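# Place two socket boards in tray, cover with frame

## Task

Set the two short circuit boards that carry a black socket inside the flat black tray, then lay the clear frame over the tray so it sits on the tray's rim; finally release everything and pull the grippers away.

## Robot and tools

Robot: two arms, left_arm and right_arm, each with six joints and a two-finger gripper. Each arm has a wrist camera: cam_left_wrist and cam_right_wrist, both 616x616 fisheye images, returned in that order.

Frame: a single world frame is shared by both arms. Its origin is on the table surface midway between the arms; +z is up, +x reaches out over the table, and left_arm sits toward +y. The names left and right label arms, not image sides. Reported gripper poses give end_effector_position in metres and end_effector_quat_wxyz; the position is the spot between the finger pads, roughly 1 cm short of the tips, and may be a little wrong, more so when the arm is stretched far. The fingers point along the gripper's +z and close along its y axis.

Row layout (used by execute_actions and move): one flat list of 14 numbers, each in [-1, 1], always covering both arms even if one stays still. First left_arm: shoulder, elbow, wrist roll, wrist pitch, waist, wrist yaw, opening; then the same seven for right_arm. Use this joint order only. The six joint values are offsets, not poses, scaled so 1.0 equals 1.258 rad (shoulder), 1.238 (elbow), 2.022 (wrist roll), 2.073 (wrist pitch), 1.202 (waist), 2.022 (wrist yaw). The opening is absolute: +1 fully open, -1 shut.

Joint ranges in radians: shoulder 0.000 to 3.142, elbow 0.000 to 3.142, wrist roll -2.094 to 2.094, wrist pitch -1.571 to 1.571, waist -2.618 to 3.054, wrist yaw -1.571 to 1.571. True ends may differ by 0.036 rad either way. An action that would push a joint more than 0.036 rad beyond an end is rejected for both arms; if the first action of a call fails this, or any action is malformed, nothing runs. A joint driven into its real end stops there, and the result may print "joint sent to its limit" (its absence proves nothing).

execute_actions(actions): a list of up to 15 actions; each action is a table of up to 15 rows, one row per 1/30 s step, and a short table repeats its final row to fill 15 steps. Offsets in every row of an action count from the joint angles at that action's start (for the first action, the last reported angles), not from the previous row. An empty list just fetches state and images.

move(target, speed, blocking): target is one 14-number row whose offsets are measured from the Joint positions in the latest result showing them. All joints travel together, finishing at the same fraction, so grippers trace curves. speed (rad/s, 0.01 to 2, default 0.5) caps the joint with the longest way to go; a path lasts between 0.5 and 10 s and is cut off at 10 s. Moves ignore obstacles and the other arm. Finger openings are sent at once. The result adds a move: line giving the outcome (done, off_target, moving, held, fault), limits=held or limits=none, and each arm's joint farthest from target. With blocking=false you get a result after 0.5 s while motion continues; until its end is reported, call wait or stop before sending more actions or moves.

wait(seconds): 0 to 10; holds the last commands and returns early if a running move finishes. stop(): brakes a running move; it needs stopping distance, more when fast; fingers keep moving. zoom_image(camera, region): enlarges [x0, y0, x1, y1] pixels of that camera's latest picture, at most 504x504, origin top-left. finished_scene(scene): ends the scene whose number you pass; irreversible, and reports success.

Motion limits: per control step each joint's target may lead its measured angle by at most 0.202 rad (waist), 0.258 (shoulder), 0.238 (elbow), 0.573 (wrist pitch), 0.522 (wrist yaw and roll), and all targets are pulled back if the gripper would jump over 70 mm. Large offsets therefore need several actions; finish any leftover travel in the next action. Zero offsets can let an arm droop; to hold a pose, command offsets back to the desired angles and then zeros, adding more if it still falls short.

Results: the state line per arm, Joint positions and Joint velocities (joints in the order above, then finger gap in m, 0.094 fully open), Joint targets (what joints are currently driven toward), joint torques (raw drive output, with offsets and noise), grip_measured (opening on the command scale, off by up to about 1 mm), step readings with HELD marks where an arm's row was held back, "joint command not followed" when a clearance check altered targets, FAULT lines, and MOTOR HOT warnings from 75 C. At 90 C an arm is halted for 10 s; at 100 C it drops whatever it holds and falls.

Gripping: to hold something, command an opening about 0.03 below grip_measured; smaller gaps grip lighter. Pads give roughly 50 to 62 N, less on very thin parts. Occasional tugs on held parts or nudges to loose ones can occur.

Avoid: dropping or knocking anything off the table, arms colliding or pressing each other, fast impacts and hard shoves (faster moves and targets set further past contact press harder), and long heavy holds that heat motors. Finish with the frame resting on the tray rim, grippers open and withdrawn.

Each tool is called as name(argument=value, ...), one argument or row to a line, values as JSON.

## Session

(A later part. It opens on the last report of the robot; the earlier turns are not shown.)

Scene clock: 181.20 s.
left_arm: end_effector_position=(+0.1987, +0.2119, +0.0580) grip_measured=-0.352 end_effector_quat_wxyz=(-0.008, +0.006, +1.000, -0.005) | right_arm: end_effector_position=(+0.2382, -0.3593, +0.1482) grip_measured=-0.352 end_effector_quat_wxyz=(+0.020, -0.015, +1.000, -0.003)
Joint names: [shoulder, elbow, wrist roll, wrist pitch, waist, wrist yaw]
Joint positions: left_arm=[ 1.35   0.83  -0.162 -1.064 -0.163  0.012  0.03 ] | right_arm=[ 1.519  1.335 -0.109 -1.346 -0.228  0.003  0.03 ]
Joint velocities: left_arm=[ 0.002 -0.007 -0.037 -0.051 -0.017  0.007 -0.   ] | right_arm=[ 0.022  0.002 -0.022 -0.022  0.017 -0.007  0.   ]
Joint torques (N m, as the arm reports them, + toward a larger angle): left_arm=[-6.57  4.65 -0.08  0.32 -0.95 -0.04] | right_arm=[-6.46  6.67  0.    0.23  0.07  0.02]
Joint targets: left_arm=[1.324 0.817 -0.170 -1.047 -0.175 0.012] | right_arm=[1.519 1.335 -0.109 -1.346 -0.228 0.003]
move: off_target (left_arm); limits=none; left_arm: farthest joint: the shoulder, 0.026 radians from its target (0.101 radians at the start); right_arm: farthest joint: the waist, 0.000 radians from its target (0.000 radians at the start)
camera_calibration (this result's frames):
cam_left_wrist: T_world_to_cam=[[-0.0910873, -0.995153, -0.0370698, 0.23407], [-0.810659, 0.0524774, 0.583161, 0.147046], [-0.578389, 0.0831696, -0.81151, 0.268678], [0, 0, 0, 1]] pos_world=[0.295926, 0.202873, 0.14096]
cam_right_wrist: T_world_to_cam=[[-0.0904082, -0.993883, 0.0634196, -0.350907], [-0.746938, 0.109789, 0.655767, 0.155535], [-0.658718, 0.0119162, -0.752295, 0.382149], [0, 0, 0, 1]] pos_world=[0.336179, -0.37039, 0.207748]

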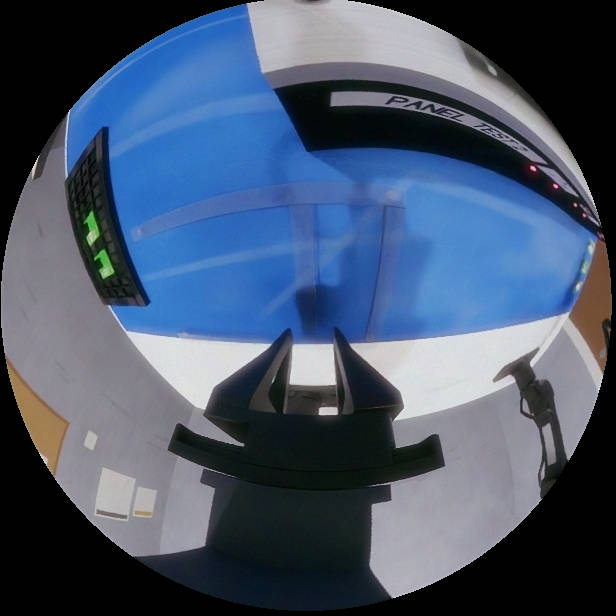

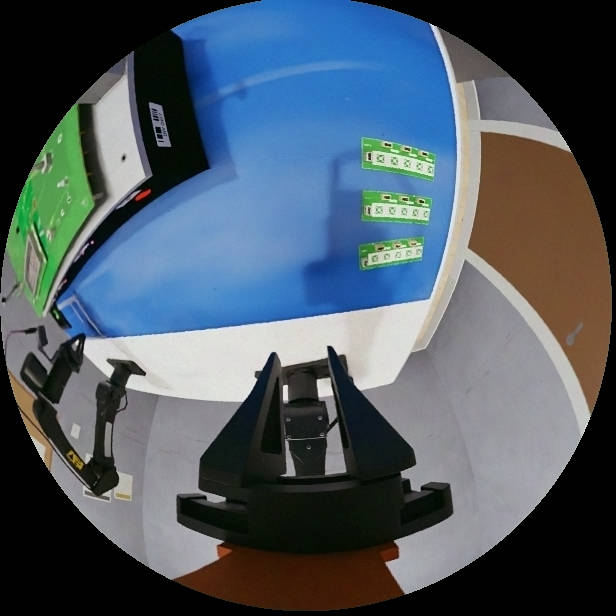

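move(
  target=[0.04,-0.093,0,0.08,0.022,0,-0.35,0,0,0,0,0,0,-0.35],
  speed=0.15,
)

Scene clock: 185.37 s.
left_arm: end_effector_position=(+0.1994, +0.2148, +0.0273) grip_measured=-0.352 end_effector_quat_wxyz=(-0.003, -0.002, +1.000, -0.006) | right_arm: end_effector_position=(+0.2382, -0.3593, +0.1482) grip_measured=-0.352 end_effector_quat_wxyz=(+0.020, -0.015, +1.000, -0.003)
Joint names: [shoulder, elbow, wrist roll, wrist pitch, waist, wrist yaw]
Joint positions: left_arm=[ 1.387  0.729 -0.163 -0.916 -0.148  0.012  0.03 ] | right_arm=[ 1.519  1.335 -0.109 -1.346 -0.228  0.003  0.03 ]
Joint velocities: left_arm=[ 0.002 -0.012  0.095  0.007 -0.007 -0.051  0.   ] | right_arm=[-0.002 -0.007 -0.051  0.037  0.002 -0.022 -0.   ]
Joint torques (N m, as the arm reports them, + toward a larger angle): left_arm=[-3.09  4.35 -0.01  0.35  0.86 -0.03] | right_arm=[-6.45  6.69  0.01  0.24  0.01  0.03]
Joint targets: left_arm=[1.401 0.715 -0.163 -0.898 -0.136 0.012] | right_arm=[1.519 1.335 -0.109 -1.346 -0.228 0.003]
move: done; limits=none; left_arm: farthest joint: the wrist pitch, 0.018 radians from its target (0.165 radians at the start); right_arm: farthest joint: the waist, 0.000 radians from its target (0.000 radians at the start)
camera_calibration (this result's frames):
cam_left_wrist: T_world_to_cam=[[-0.0758998, -0.996457, -0.0362253, 0.233047], [-0.817237, 0.0413517, 0.574817, 0.169321], [-0.571282, 0.0732331, -0.81748, 0.244858], [0, 0, 0, 1]] pos_world=[0.295947, 0.207288, 0.11128]
cam_right_wrist: T_world_to_cam=[[-0.0904082, -0.993883, 0.0634196, -0.350907], [-0.746938, 0.109789, 0.655767, 0.155535], [-0.658718, 0.0119162, -0.752295, 0.382149], [0, 0, 0, 1]] pos_world=[0.336179, -0.37039, 0.207748]

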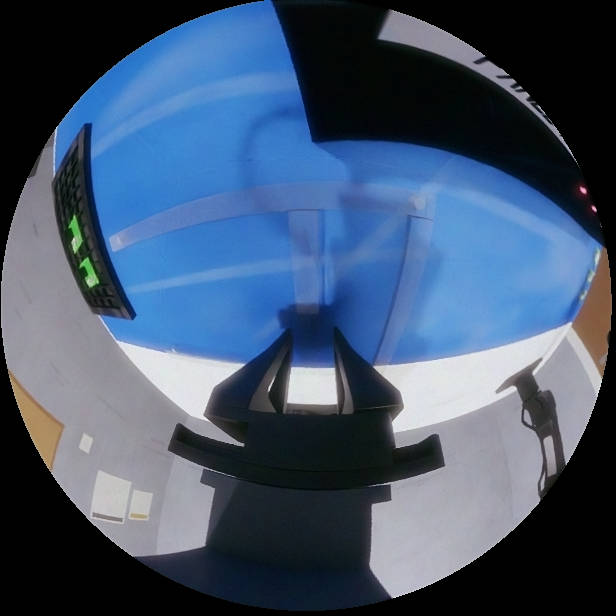

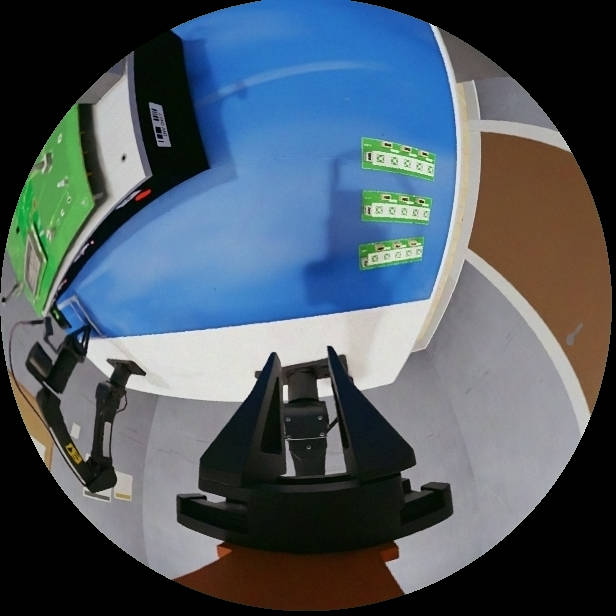

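move(
  target=[0,0,0,0,0,0,-0.78,0,0,0,0,0,0,-0.35],
)

move(
  target=[-0.07,0.42,0,-0.275,0,0,-0.78,0,0,0,0,0,0,-0.35],
  speed=0.35,
)

Scene clock: 192.13 s.
left_arm: end_effector_position=(+0.1994, +0.2148, +0.0273) grip_measured=-0.742 end_effector_quat_wxyz=(-0.003, -0.002, +1.000, -0.006) | right_arm: end_effector_position=(+0.2382, -0.3593, +0.1482) grip_measured=-0.352 end_effector_quat_wxyz=(+0.020, -0.015, +1.000, -0.003)
Joint names: [shoulder, elbow, wrist roll, wrist pitch, waist, wrist yaw]
Joint positions: left_arm=[ 1.387  0.729 -0.162 -0.916 -0.148  0.012  0.012] | right_arm=[ 1.519  1.335 -0.109 -1.346 -0.228  0.003  0.03 ]
Joint velocities: left_arm=[-0.007 -0.002 -0.037  0.007 -0.012 -0.007 -0.001] | right_arm=[-0.007 -0.007 -0.037  0.007  0.002  0.051  0.   ]
Joint torques (N m, as the arm reports them, + toward a larger angle): left_arm=[-4.31  5.26 -0.01  0.13 -0.04 -0.03] | right_arm=[-6.48  6.72  0.01  0.24  0.06  0.02]
Joint targets: left_arm=[1.387 0.729 -0.162 -0.916 -0.148 0.012] | right_arm=[1.519 1.335 -0.109 -1.346 -0.228 0.003]
move: done; limits=none; left_arm: farthest joint: the wrist roll, 0.001 radians from its target (0.000 radians at the start); right_arm: farthest joint: the waist, 0.000 radians from its target (0.000 radians at the start)
camera_calibration (this result's frames):
cam_left_wrist: T_world_to_cam=[[-0.0762797, -0.996428, -0.0362236, 0.233116], [-0.817223, 0.0416646, 0.574813, 0.169252], [-0.571251, 0.0734493, -0.817483, 0.244805], [0, 0, 0, 1]] pos_world=[0.295943, 0.207251, 0.11128]
cam_right_wrist: T_world_to_cam=[[-0.0904082, -0.993883, 0.0634196, -0.350907], [-0.746938, 0.109789, 0.655767, 0.155535], [-0.658718, 0.0119162, -0.752295, 0.382149], [0, 0, 0, 1]] pos_world=[0.336179, -0.37039, 0.207748]

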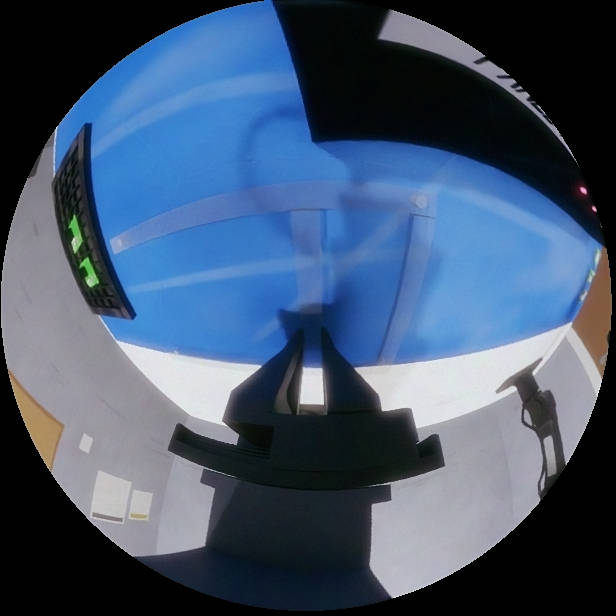

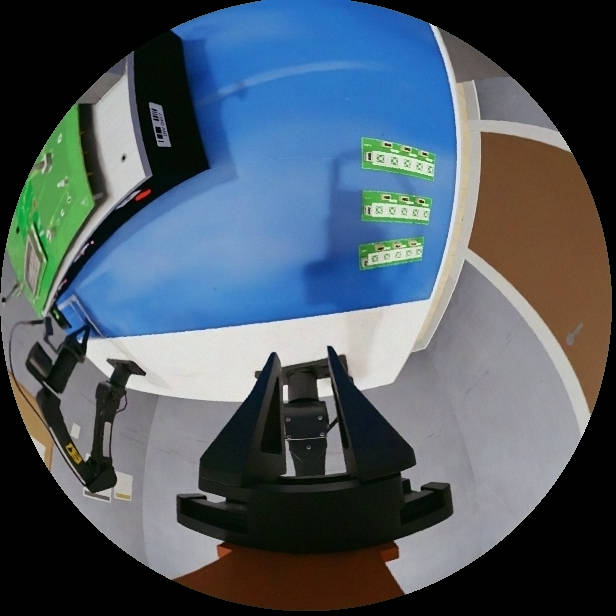

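Scene clock: 194.43 s.
left_arm: end_effector_position=(+0.2024, +0.2143, +0.1608) grip_measured=-0.742 end_effector_quat_wxyz=(-0.002, -0.002, +1.000, -0.006) | right_arm: end_effector_position=(+0.2382, -0.3593, +0.1482) grip_measured=-0.352 end_effector_quat_wxyz=(+0.020, -0.015, +1.000, -0.003)
Joint names: [shoulder, elbow, wrist roll, wrist pitch, waist, wrist yaw]
Joint positions: left_arm=[ 1.323  1.22  -0.162 -1.471 -0.148  0.012  0.012] | right_arm=[ 1.519  1.335 -0.109 -1.346 -0.228  0.003  0.03 ]
Joint velocities: left_arm=[-0.007  0.017  0.037 -0.022 -0.002 -0.007  0.001] | right_arm=[-0.002 -0.027  0.022 -0.022 -0.007 -0.007  0.   ]
Joint torques (N m, as the arm reports them, + toward a larger angle): left_arm=[-6.2   7.52 -0.02 -0.06 -0.05 -0.03] | right_arm=[-6.47  6.66  0.    0.23 -0.04  0.01]
Joint targets: left_arm=[1.299 1.249 -0.162 -1.486 -0.148 0.012] | right_arm=[1.519 1.335 -0.109 -1.346 -0.228 0.003]
move: off_target (left_arm); limits=none; left_arm: farthest joint: the elbow, 0.029 radians from its target (0.520 radians at the start); right_arm: farthest joint: the waist, 0.000 radians from its target (0.000 radians at the start)
camera_calibration (this result's frames):
cam_left_wrist: T_world_to_cam=[[-0.0762252, -0.996437, -0.0360979, 0.237675], [-0.818089, 0.0418032, 0.573571, 0.0953173], [-0.570018, 0.0732519, -0.81836, 0.355572], [0, 0, 0, 1]] pos_world=[0.298777, 0.206797, 0.244894]
cam_right_wrist: T_world_to_cam=[[-0.0904082, -0.993883, 0.0634196, -0.350907], [-0.746938, 0.109789, 0.655767, 0.155535], [-0.658718, 0.0119162, -0.752295, 0.382149], [0, 0, 0, 1]] pos_world=[0.336179, -0.37039, 0.207748]

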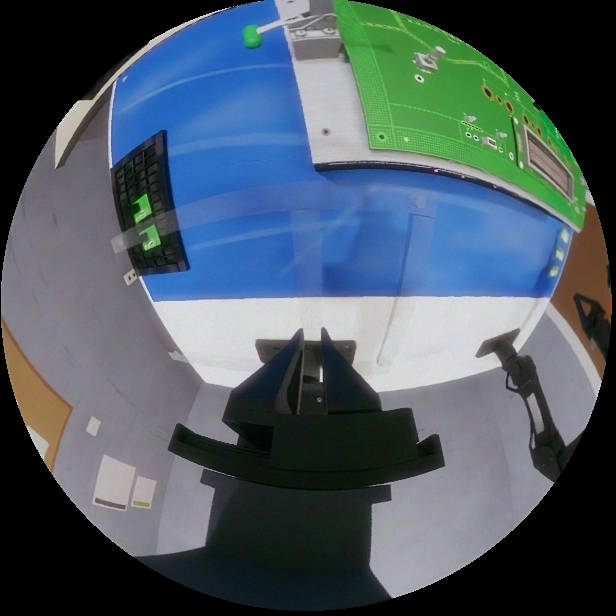

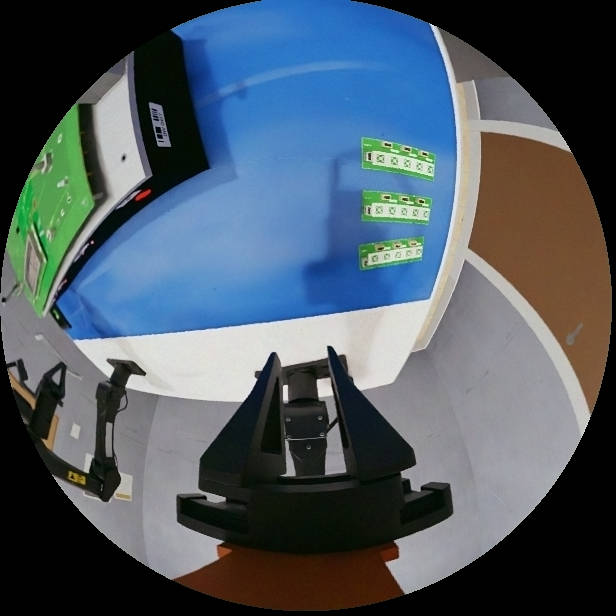

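move(
  target=[0,0.02,0,0,0.568,0,-0.78,0,0,0,0,0,0,-0.35],
  speed=0.5,
)

move(
  target=[0.8,0.853,-0.435,-0.01,0,0,-0.78,0,0,0,0,0,0,-0.35],
  speed=0.5,
)

Scene clock: 201.90 s.
left_arm: end_effector_position=(+0.1795, +0.3468, +0.1608) grip_measured=-0.742 end_effector_quat_wxyz=(+0.000, -0.332, +0.943, -0.007) | right_arm: end_effector_position=(+0.2382, -0.3593, +0.1482) grip_measured=-0.352 end_effector_quat_wxyz=(+0.020, -0.015, +1.000, -0.003)
Joint names: [shoulder, elbow, wrist roll, wrist pitch, waist, wrist yaw]
Joint positions: left_arm=[ 1.323  1.22  -0.162 -1.471  0.525  0.014  0.012] | right_arm=[ 1.519  1.335 -0.109 -1.346 -0.228  0.003  0.03 ]
Joint velocities: left_arm=[-0.017 -0.007 -0.022 -0.022 -0.007 -0.081  0.001] | right_arm=[-0.017 -0.002 -0.022  0.037 -0.002  0.007 -0.001]
Joint torques (N m, as the arm reports them, + toward a larger angle): left_arm=[-4.11  7.28 -0.02  0.14  0.69 -0.04] | right_arm=[-6.48  6.64  0.    0.23  0.    0.03]
Joint targets: left_arm=[1.323 1.245 -0.162 -1.471 0.535 0.012] | right_arm=[1.519 1.335 -0.109 -1.346 -0.228 0.003]
move: off_target (left_arm); limits=none; left_arm: farthest joint: the elbow, 0.024 radians from its target (0.024 radians at the start); right_arm: farthest joint: the waist, 0.000 radians from its target (0.000 radians at the start)
camera_calibration (this result's frames):
cam_left_wrist: T_world_to_cam=[[0.561477, -0.8268, -0.0338497, 0.194315], [-0.666256, -0.475955, 0.574082, 0.223222], [-0.490762, -0.299781, -0.818098, 0.447887], [0, 0, 0, 1]] pos_world=[0.259425, 0.401171, 0.244845]
cam_right_wrist: T_world_to_cam=[[-0.0904082, -0.993883, 0.0634196, -0.350907], [-0.746938, 0.109789, 0.655767, 0.155535], [-0.658718, 0.0119162, -0.752295, 0.382149], [0, 0, 0, 1]] pos_world=[0.336179, -0.37039, 0.207748]

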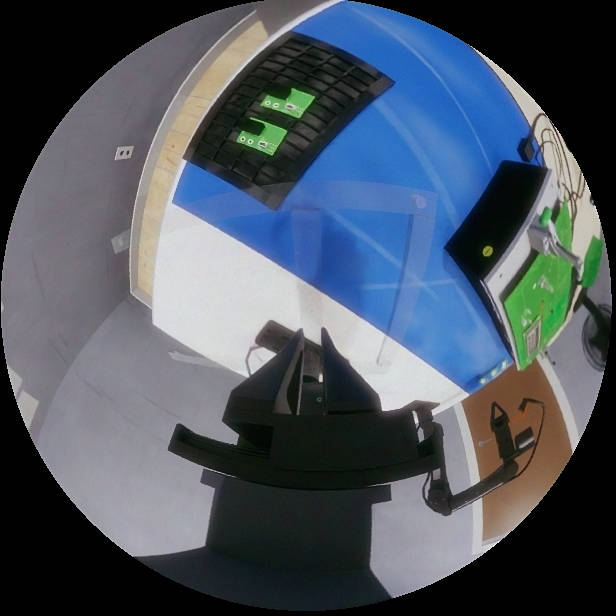

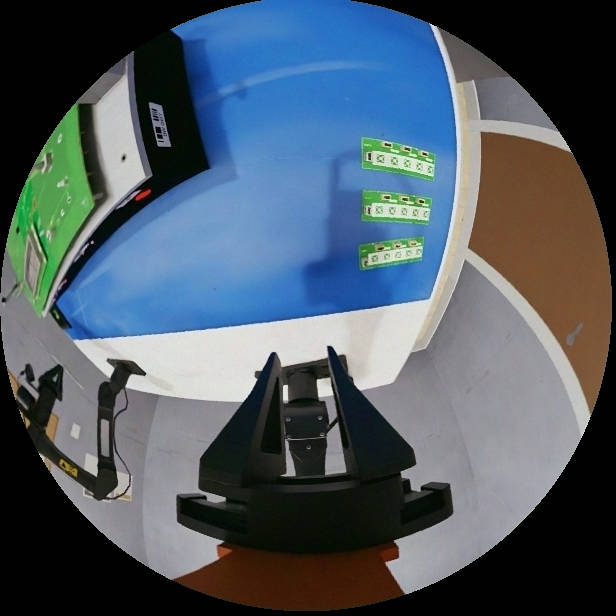

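Scene clock: 204.77 s.
left_arm: end_effector_position=(+0.3945, +0.4682, +0.0990) grip_measured=-0.742 end_effector_quat_wxyz=(+0.002, +0.699, -0.715, +0.007) | right_arm: end_effector_position=(+0.2382, -0.3593, +0.1482) grip_measured=-0.352 end_effector_quat_wxyz=(+0.020, -0.015, +1.000, -0.003)
Joint names: [shoulder, elbow, wrist roll, wrist pitch, waist, wrist yaw]
Joint positions: left_arm=[ 2.331  2.24  -1.034 -1.479  0.525  0.014  0.012] | right_arm=[ 1.519  1.335 -0.109 -1.346 -0.228  0.003  0.03 ]
Joint velocities: left_arm=[-0.002  0.007  0.037 -0.007 -0.007  0.007  0.001] | right_arm=[ 0.002 -0.017  0.037  0.037  0.002  0.007  0.001]
Joint torques (N m, as the arm reports them, + toward a larger angle): left_arm=[-13.86   7.88  -0.09  -0.04  -0.05  -0.03] | right_arm=[-6.43  6.64  0.    0.25 -0.03  0.01]
Joint targets: left_arm=[2.329 2.276 -1.042 -1.492 0.525 0.014] | right_arm=[1.519 1.335 -0.109 -1.346 -0.228 0.003]
move: off_target (left_arm); limits=none; left_arm: farthest joint: the elbow, 0.036 radians from its target (1.056 radians at the start); right_arm: farthest joint: the waist, 0.000 radians from its target (0.000 radians at the start)
camera_calibration (this result's frames):
cam_left_wrist: T_world_to_cam=[[0.993893, -0.103062, -0.0394254, -0.337065], [-0.0611701, -0.811962, 0.580496, 0.377762], [-0.0918392, -0.574539, -0.813308, 0.510099], [0, 0, 0, 1]] pos_world=[0.404962, 0.565062, 0.18229]
cam_right_wrist: T_world_to_cam=[[-0.0904082, -0.993883, 0.0634196, -0.350907], [-0.746938, 0.109789, 0.655767, 0.155535], [-0.658718, 0.0119162, -0.752295, 0.382149], [0, 0, 0, 1]] pos_world=[0.336179, -0.37039, 0.207748]

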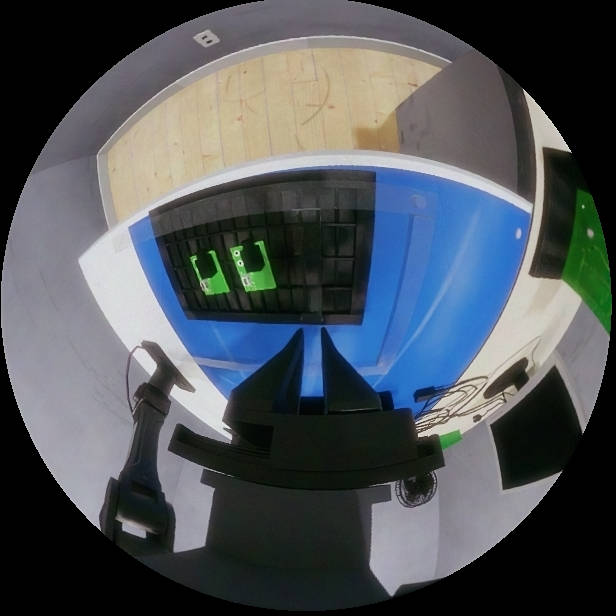

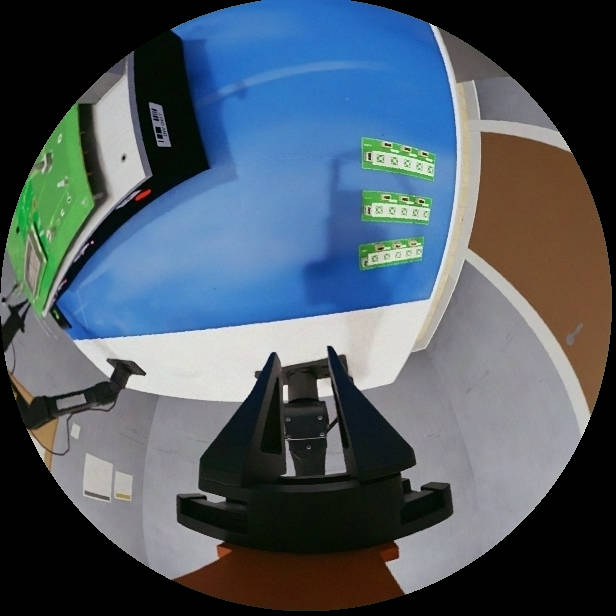

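move(
  target=[0.008,-0.135,0.014,0.083,0.028,0,-0.78,0,0,0,0,0,0,-0.35],
  speed=0.2,
)

zoom_image(
  camera="cam_left_wrist",
  region=[290,150,490,390],
)

zoom_image(
  camera="cam_left_wrist",
  region=[80,170,300,390],
)

Scene clock: 213.60 s.
left_arm: end_effector_position=(+0.3924, +0.4789, +0.0597) grip_measured=-0.742 end_effector_quat_wxyz=(+0.000, +0.700, -0.714, +0.008) | right_arm: end_effector_position=(+0.2382, -0.3593, +0.1482) grip_measured=-0.352 end_effector_quat_wxyz=(+0.020, -0.015, +1.000, -0.003)
Joint names: [shoulder, elbow, wrist roll, wrist pitch, waist, wrist yaw]
Joint positions: left_arm=[ 2.331  2.083 -1.013 -1.32   0.548  0.015  0.012] | right_arm=[ 1.519  1.335 -0.109 -1.346 -0.228  0.003  0.03 ]
Joint velocities: left_arm=[ 0.002 -0.012 -0.051 -0.022  0.007 -0.022  0.   ] | right_arm=[ 0.007 -0.002 -0.051  0.007 -0.002  0.037  0.   ]
Joint torques (N m, as the arm reports them, + toward a larger angle): left_arm=[-13.05   5.01   0.05   0.3    0.85  -0.03] | right_arm=[-6.49  6.67  0.    0.24  0.03  0.03]
Joint targets: left_arm=[2.341 2.073 -1.005 -1.307 0.558 0.015] | right_arm=[1.519 1.335 -0.109 -1.346 -0.228 0.003]
move: done; limits=none; left_arm: farthest joint: the wrist pitch, 0.013 radians from its target (0.172 radians at the start); right_arm: farthest joint: the waist, 0.000 radians from its target (0.000 radians at the start)
camera_calibration (this result's frames):
cam_left_wrist: T_world_to_cam=[[0.994231, -0.10074, -0.0368186, -0.336784], [-0.0609008, -0.812791, 0.579363, 0.409465], [-0.088291, -0.573778, -0.814238, 0.482353], [0, 0, 0, 1]] pos_world=[0.402365, 0.575646, 0.143122]
cam_right_wrist: T_world_to_cam=[[-0.0904082, -0.993883, 0.0634196, -0.350907], [-0.746938, 0.109789, 0.655767, 0.155535], [-0.658718, 0.0119162, -0.752295, 0.382149], [0, 0, 0, 1]] pos_world=[0.336179, -0.37039, 0.207748]

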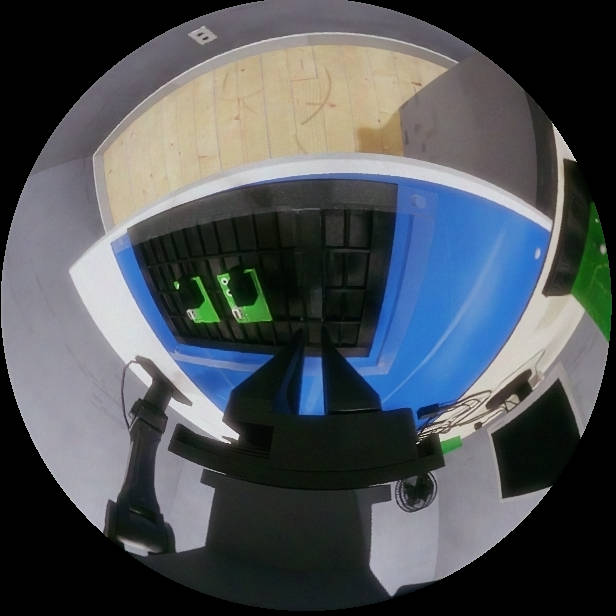

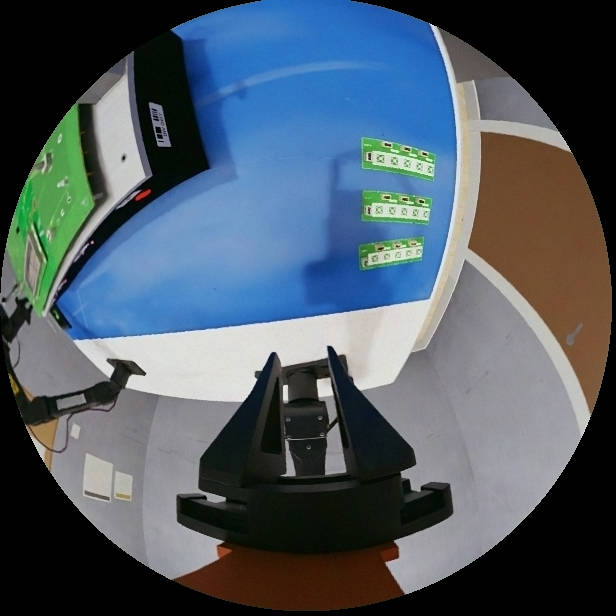

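Region (290, 150, 490, 390) of cam_left_wrist's 616x616 image, scaled by 2.100, with more detail than that image has.

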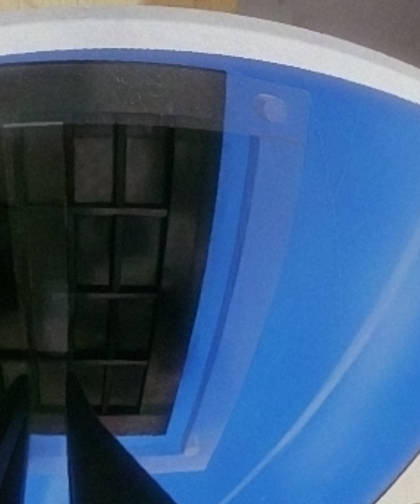

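Region (80, 170, 300, 390) of cam_left_wrist's 616x616 image, scaled by 2.291, with more detail than that image has.

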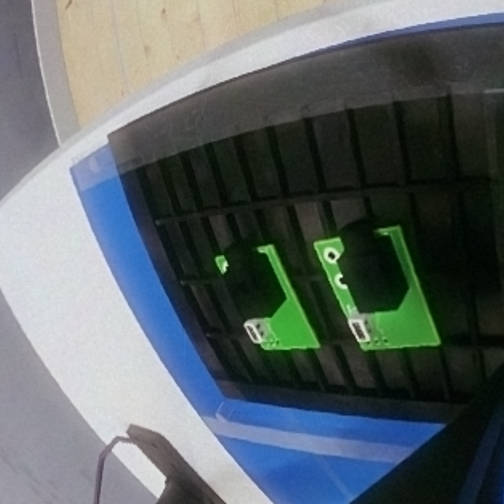

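move(
  target=[-0.04,-0.09,0.014,0.038,0.025,0,-0.78,0,0,0,0,0,0,-0.35],
  speed=0.12,
)

zoom_image(
  camera="cam_left_wrist",
  region=[290,150,490,390],
)

zoom_image(
  camera="cam_left_wrist",
  region=[80,170,300,390],
)

Scene clock: 227.30 s.
left_arm: end_effector_position=(+0.3825, +0.4809, +0.0454) grip_measured=-0.742 end_effector_quat_wxyz=(+0.005, +0.698, -0.716, +0.010) | right_arm: end_effector_position=(+0.2382, -0.3593, +0.1482) grip_measured=-0.352 end_effector_quat_wxyz=(+0.020, -0.015, +1.000, -0.003)
Joint names: [shoulder, elbow, wrist roll, wrist pitch, waist, wrist yaw]
Joint positions: left_arm=[ 2.308  1.987 -0.992 -1.256  0.565  0.021  0.012] | right_arm=[ 1.519  1.335 -0.109 -1.346 -0.228  0.003  0.03 ]
Joint velocities: left_arm=[-0.012  0.002  0.022  0.037  0.012 -0.007  0.   ] | right_arm=[-0.017 -0.007 -0.007 -0.022  0.007 -0.007 -0.   ]
Joint torques (N m, as the arm reports them, + toward a larger angle): left_arm=[-16.12   4.7    0.04   0.3    0.87  -0.09] | right_arm=[-6.46  6.72  0.    0.23  0.03  0.04]
Joint targets: left_arm=[2.281 1.971 -0.985 -1.242 0.578 0.015] | right_arm=[1.519 1.335 -0.109 -1.346 -0.228 0.003]
move: off_target (left_arm); limits=none; left_arm: farthest joint: the shoulder, 0.027 radians from its target (0.050 radians at the start); right_arm: farthest joint: the waist, 0.000 radians from its target (0.000 radians at the start)
camera_calibration (this result's frames):
cam_left_wrist: T_world_to_cam=[[0.993714, -0.104517, -0.0401071, -0.325076], [-0.0611498, -0.806863, 0.587566, 0.415613], [-0.0937716, -0.58142, -0.808182, 0.476436], [0, 0, 0, 1]] pos_world=[0.393123, 0.578376, 0.127809]
cam_right_wrist: T_world_to_cam=[[-0.0904082, -0.993883, 0.0634196, -0.350907], [-0.746938, 0.109789, 0.655767, 0.155535], [-0.658718, 0.0119162, -0.752295, 0.382149], [0, 0, 0, 1]] pos_world=[0.336179, -0.37039, 0.207748]

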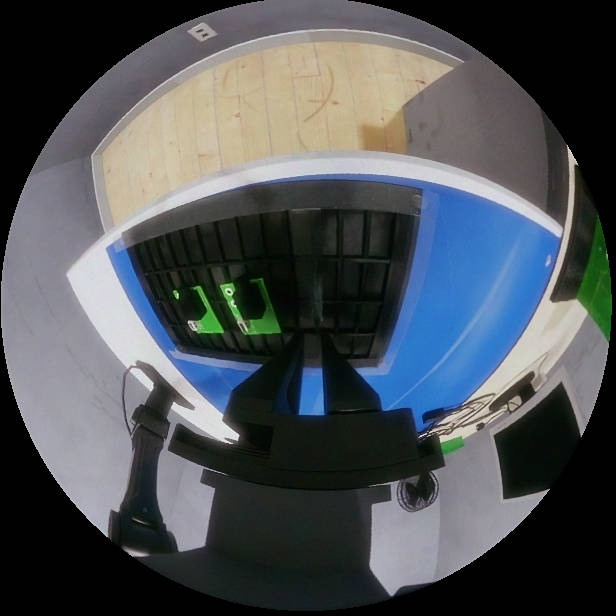

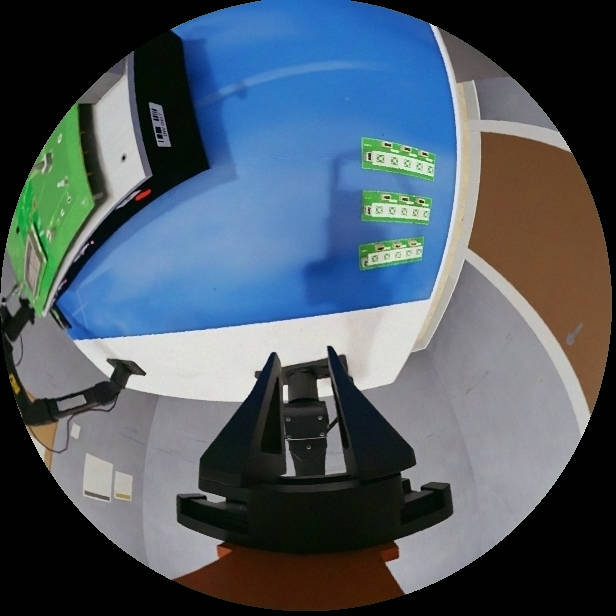

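Region (290, 150, 490, 390) of cam_left_wrist's 616x616 image, scaled by 2.100, with more detail than that image has.

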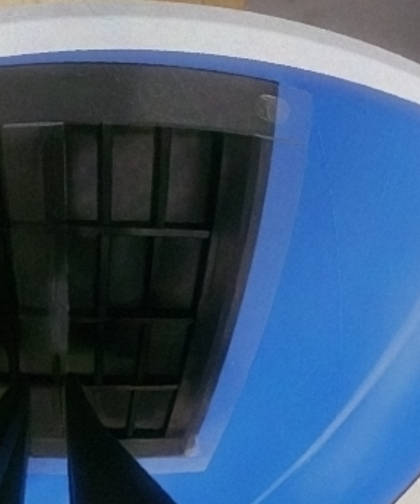

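Region (80, 170, 300, 390) of cam_left_wrist's 616x616 image, scaled by 2.291, with more detail than that image has.

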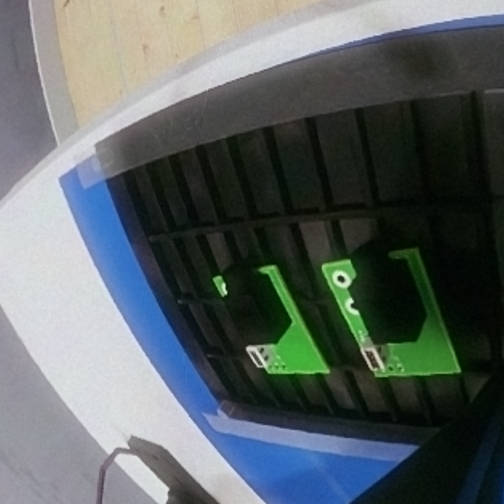

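move(
  target=[-0.034,-0.05,0,0.025,0,0,-0.78,0,0,0,0,0,0,-0.35],
  speed=0.06,
)

zoom_image(
  camera="cam_left_wrist",
  region=[290,150,490,390],
)

zoom_image(
  camera="cam_left_wrist",
  region=[80,170,300,390],
)

Scene clock: 237.97 s.
left_arm: end_effector_position=(+0.3827, +0.4809, +0.0448) grip_measured=-0.742 end_effector_quat_wxyz=(-0.005, +0.698, -0.716, +0.012) | right_arm: end_effector_position=(+0.2382, -0.3593, +0.1482) grip_measured=-0.352 end_effector_quat_wxyz=(+0.020, -0.015, +1.000, -0.003)
Joint names: [shoulder, elbow, wrist roll, wrist pitch, waist, wrist yaw]
Joint positions: left_arm=[ 2.285  1.946 -0.992 -1.217  0.565  0.021  0.012] | right_arm=[ 1.519  1.335 -0.109 -1.346 -0.228  0.003  0.03 ]
Joint velocities: left_arm=[ 0.012  0.012  0.066 -0.022  0.007 -0.051 -0.   ] | right_arm=[ 0.022 -0.012 -0.11  -0.066 -0.027 -0.022 -0.001]
Joint torques (N m, as the arm reports them, + toward a larger angle): left_arm=[-15.33   4.42  -0.01   0.33  -0.06  -0.02] | right_arm=[-6.44  6.64  0.    0.24 -0.03  0.02]
Joint targets: left_arm=[2.265 1.925 -0.992 -1.205 0.565 0.021] | right_arm=[1.519 1.335 -0.109 -1.346 -0.228 0.003]
move: off_target (left_arm); limits=none; left_arm: farthest joint: the elbow, 0.021 radians from its target (0.062 radians at the start); right_arm: farthest joint: the waist, 0.000 radians from its target (0.000 radians at the start)
camera_calibration (this result's frames):
cam_left_wrist: T_world_to_cam=[[0.994278, -0.104183, -0.0235963, -0.326466], [-0.0714739, -0.812994, 0.577869, 0.423402], [-0.0793881, -0.572876, -0.815788, 0.466718], [0, 0, 0, 1]] pos_world=[0.391912, 0.577583, 0.128369]
cam_right_wrist: T_world_to_cam=[[-0.0904082, -0.993883, 0.0634196, -0.350907], [-0.746938, 0.109789, 0.655767, 0.155535], [-0.658718, 0.0119162, -0.752295, 0.382149], [0, 0, 0, 1]] pos_world=[0.336179, -0.37039, 0.207748]

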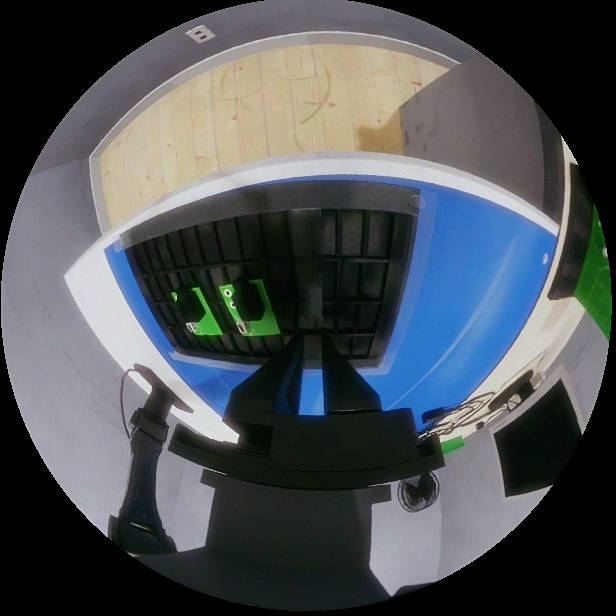

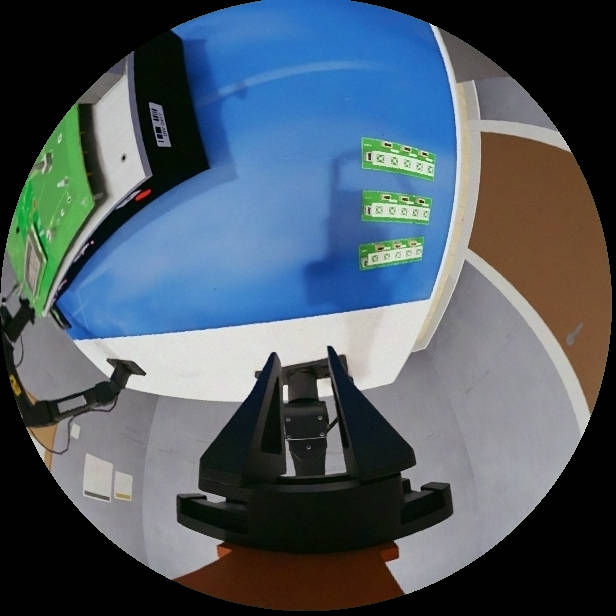

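Region (290, 150, 490, 390) of cam_left_wrist's 616x616 image, scaled by 2.100, with more detail than that image has.

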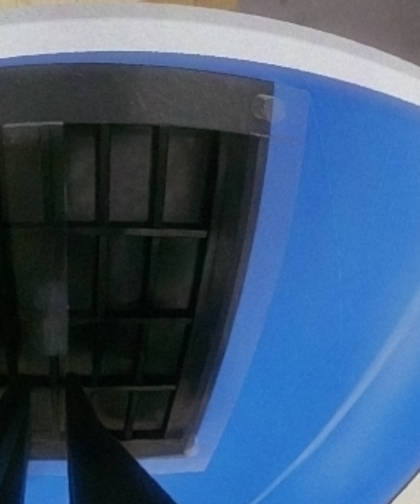

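Region (80, 170, 300, 390) of cam_left_wrist's 616x616 image, scaled by 2.291, with more detail than that image has.

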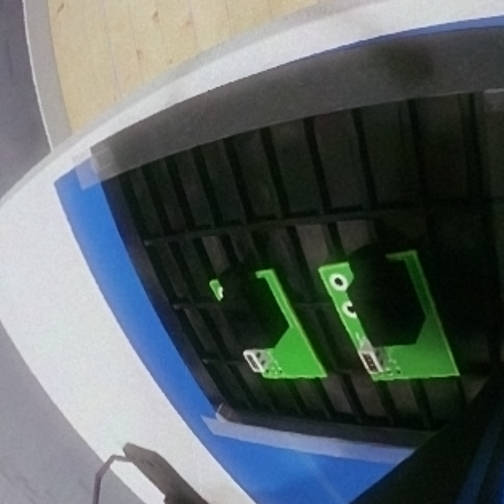

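move(
  target=[0,-0.026,0,-0.009,0,0,-0.78,0,0,0,0,0,0,-0.35],
  speed=0.05,
)

zoom_image(
  camera="cam_left_wrist",
  region=[290,150,490,390],
)

zoom_image(
  camera="cam_left_wrist",
  region=[80,170,300,390],
)

Scene clock: 242.43 s.
left_arm: end_effector_position=(+0.3824, +0.4807, +0.0443) grip_measured=-0.742 end_effector_quat_wxyz=(-0.004, +0.698, -0.716, +0.012) | right_arm: end_effector_position=(+0.2382, -0.3593, +0.1482) grip_measured=-0.352 end_effector_quat_wxyz=(+0.020, -0.015, +1.000, -0.003)
Joint names: [shoulder, elbow, wrist roll, wrist pitch, waist, wrist yaw]
Joint positions: left_arm=[ 2.285  1.944 -0.992 -1.217  0.565  0.021  0.012] | right_arm=[ 1.519  1.335 -0.109 -1.346 -0.228  0.003  0.03 ]
Joint velocities: left_arm=[-0.002 -0.002 -0.066  0.022 -0.022 -0.022 -0.001] | right_arm=[-0.002 -0.007 -0.081 -0.007  0.002 -0.007 -0.001]
Joint torques (N m, as the arm reports them, + toward a larger angle): left_arm=[-13.46   3.72  -0.01  -0.08  -0.03  -0.02] | right_arm=[-6.49  6.62  0.    0.24 -0.02  0.02]
Joint targets: left_arm=[2.285 1.914 -0.992 -1.236 0.565 0.021] | right_arm=[1.519 1.335 -0.109 -1.346 -0.228 0.003]
move: off_target (left_arm); limits=none; left_arm: farthest joint: the elbow, 0.031 radians from its target (0.032 radians at the start); right_arm: farthest joint: the waist, 0.000 radians from its target (0.000 radians at the start)
camera_calibration (this result's frames):
cam_left_wrist: T_world_to_cam=[[0.994247, -0.104203, -0.0248025, -0.326064], [-0.0707237, -0.812529, 0.578614, 0.42293], [-0.0804461, -0.573531, -0.815224, 0.46686], [0, 0, 0, 1]] pos_world=[0.391657, 0.577425, 0.127795]
cam_right_wrist: T_world_to_cam=[[-0.0904082, -0.993883, 0.0634196, -0.350907], [-0.746938, 0.109789, 0.655767, 0.155535], [-0.658718, 0.0119162, -0.752295, 0.382149], [0, 0, 0, 1]] pos_world=[0.336179, -0.37039, 0.207748]

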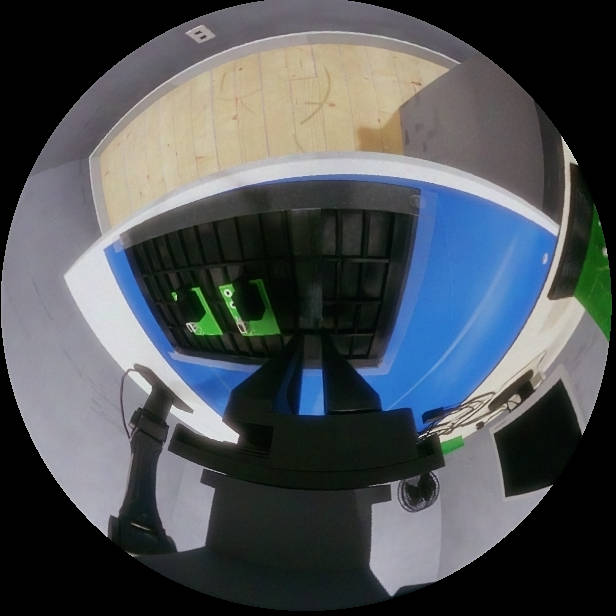

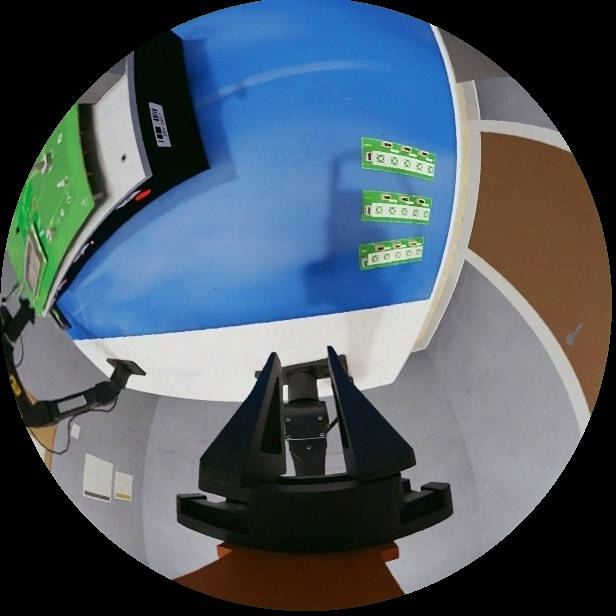

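Region (290, 150, 490, 390) of cam_left_wrist's 616x616 image, scaled by 2.100, with more detail than that image has.

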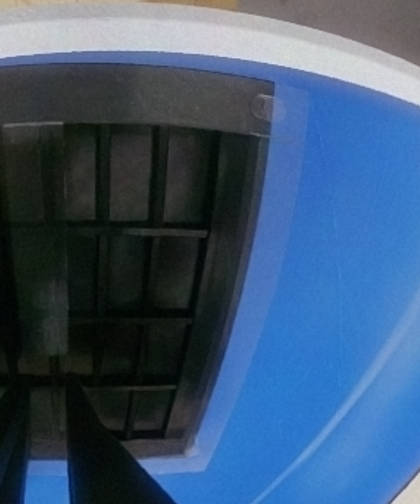

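Region (80, 170, 300, 390) of cam_left_wrist's 616x616 image, scaled by 2.291, with more detail than that image has.

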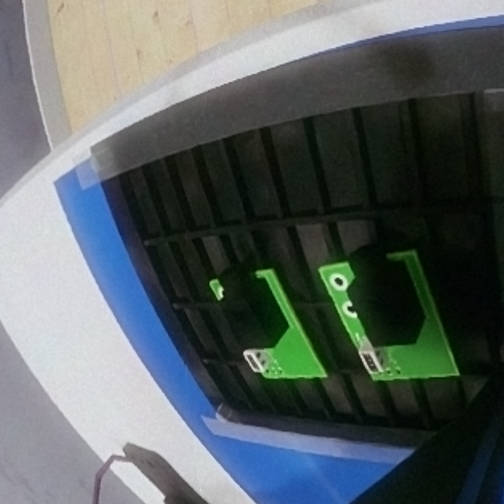

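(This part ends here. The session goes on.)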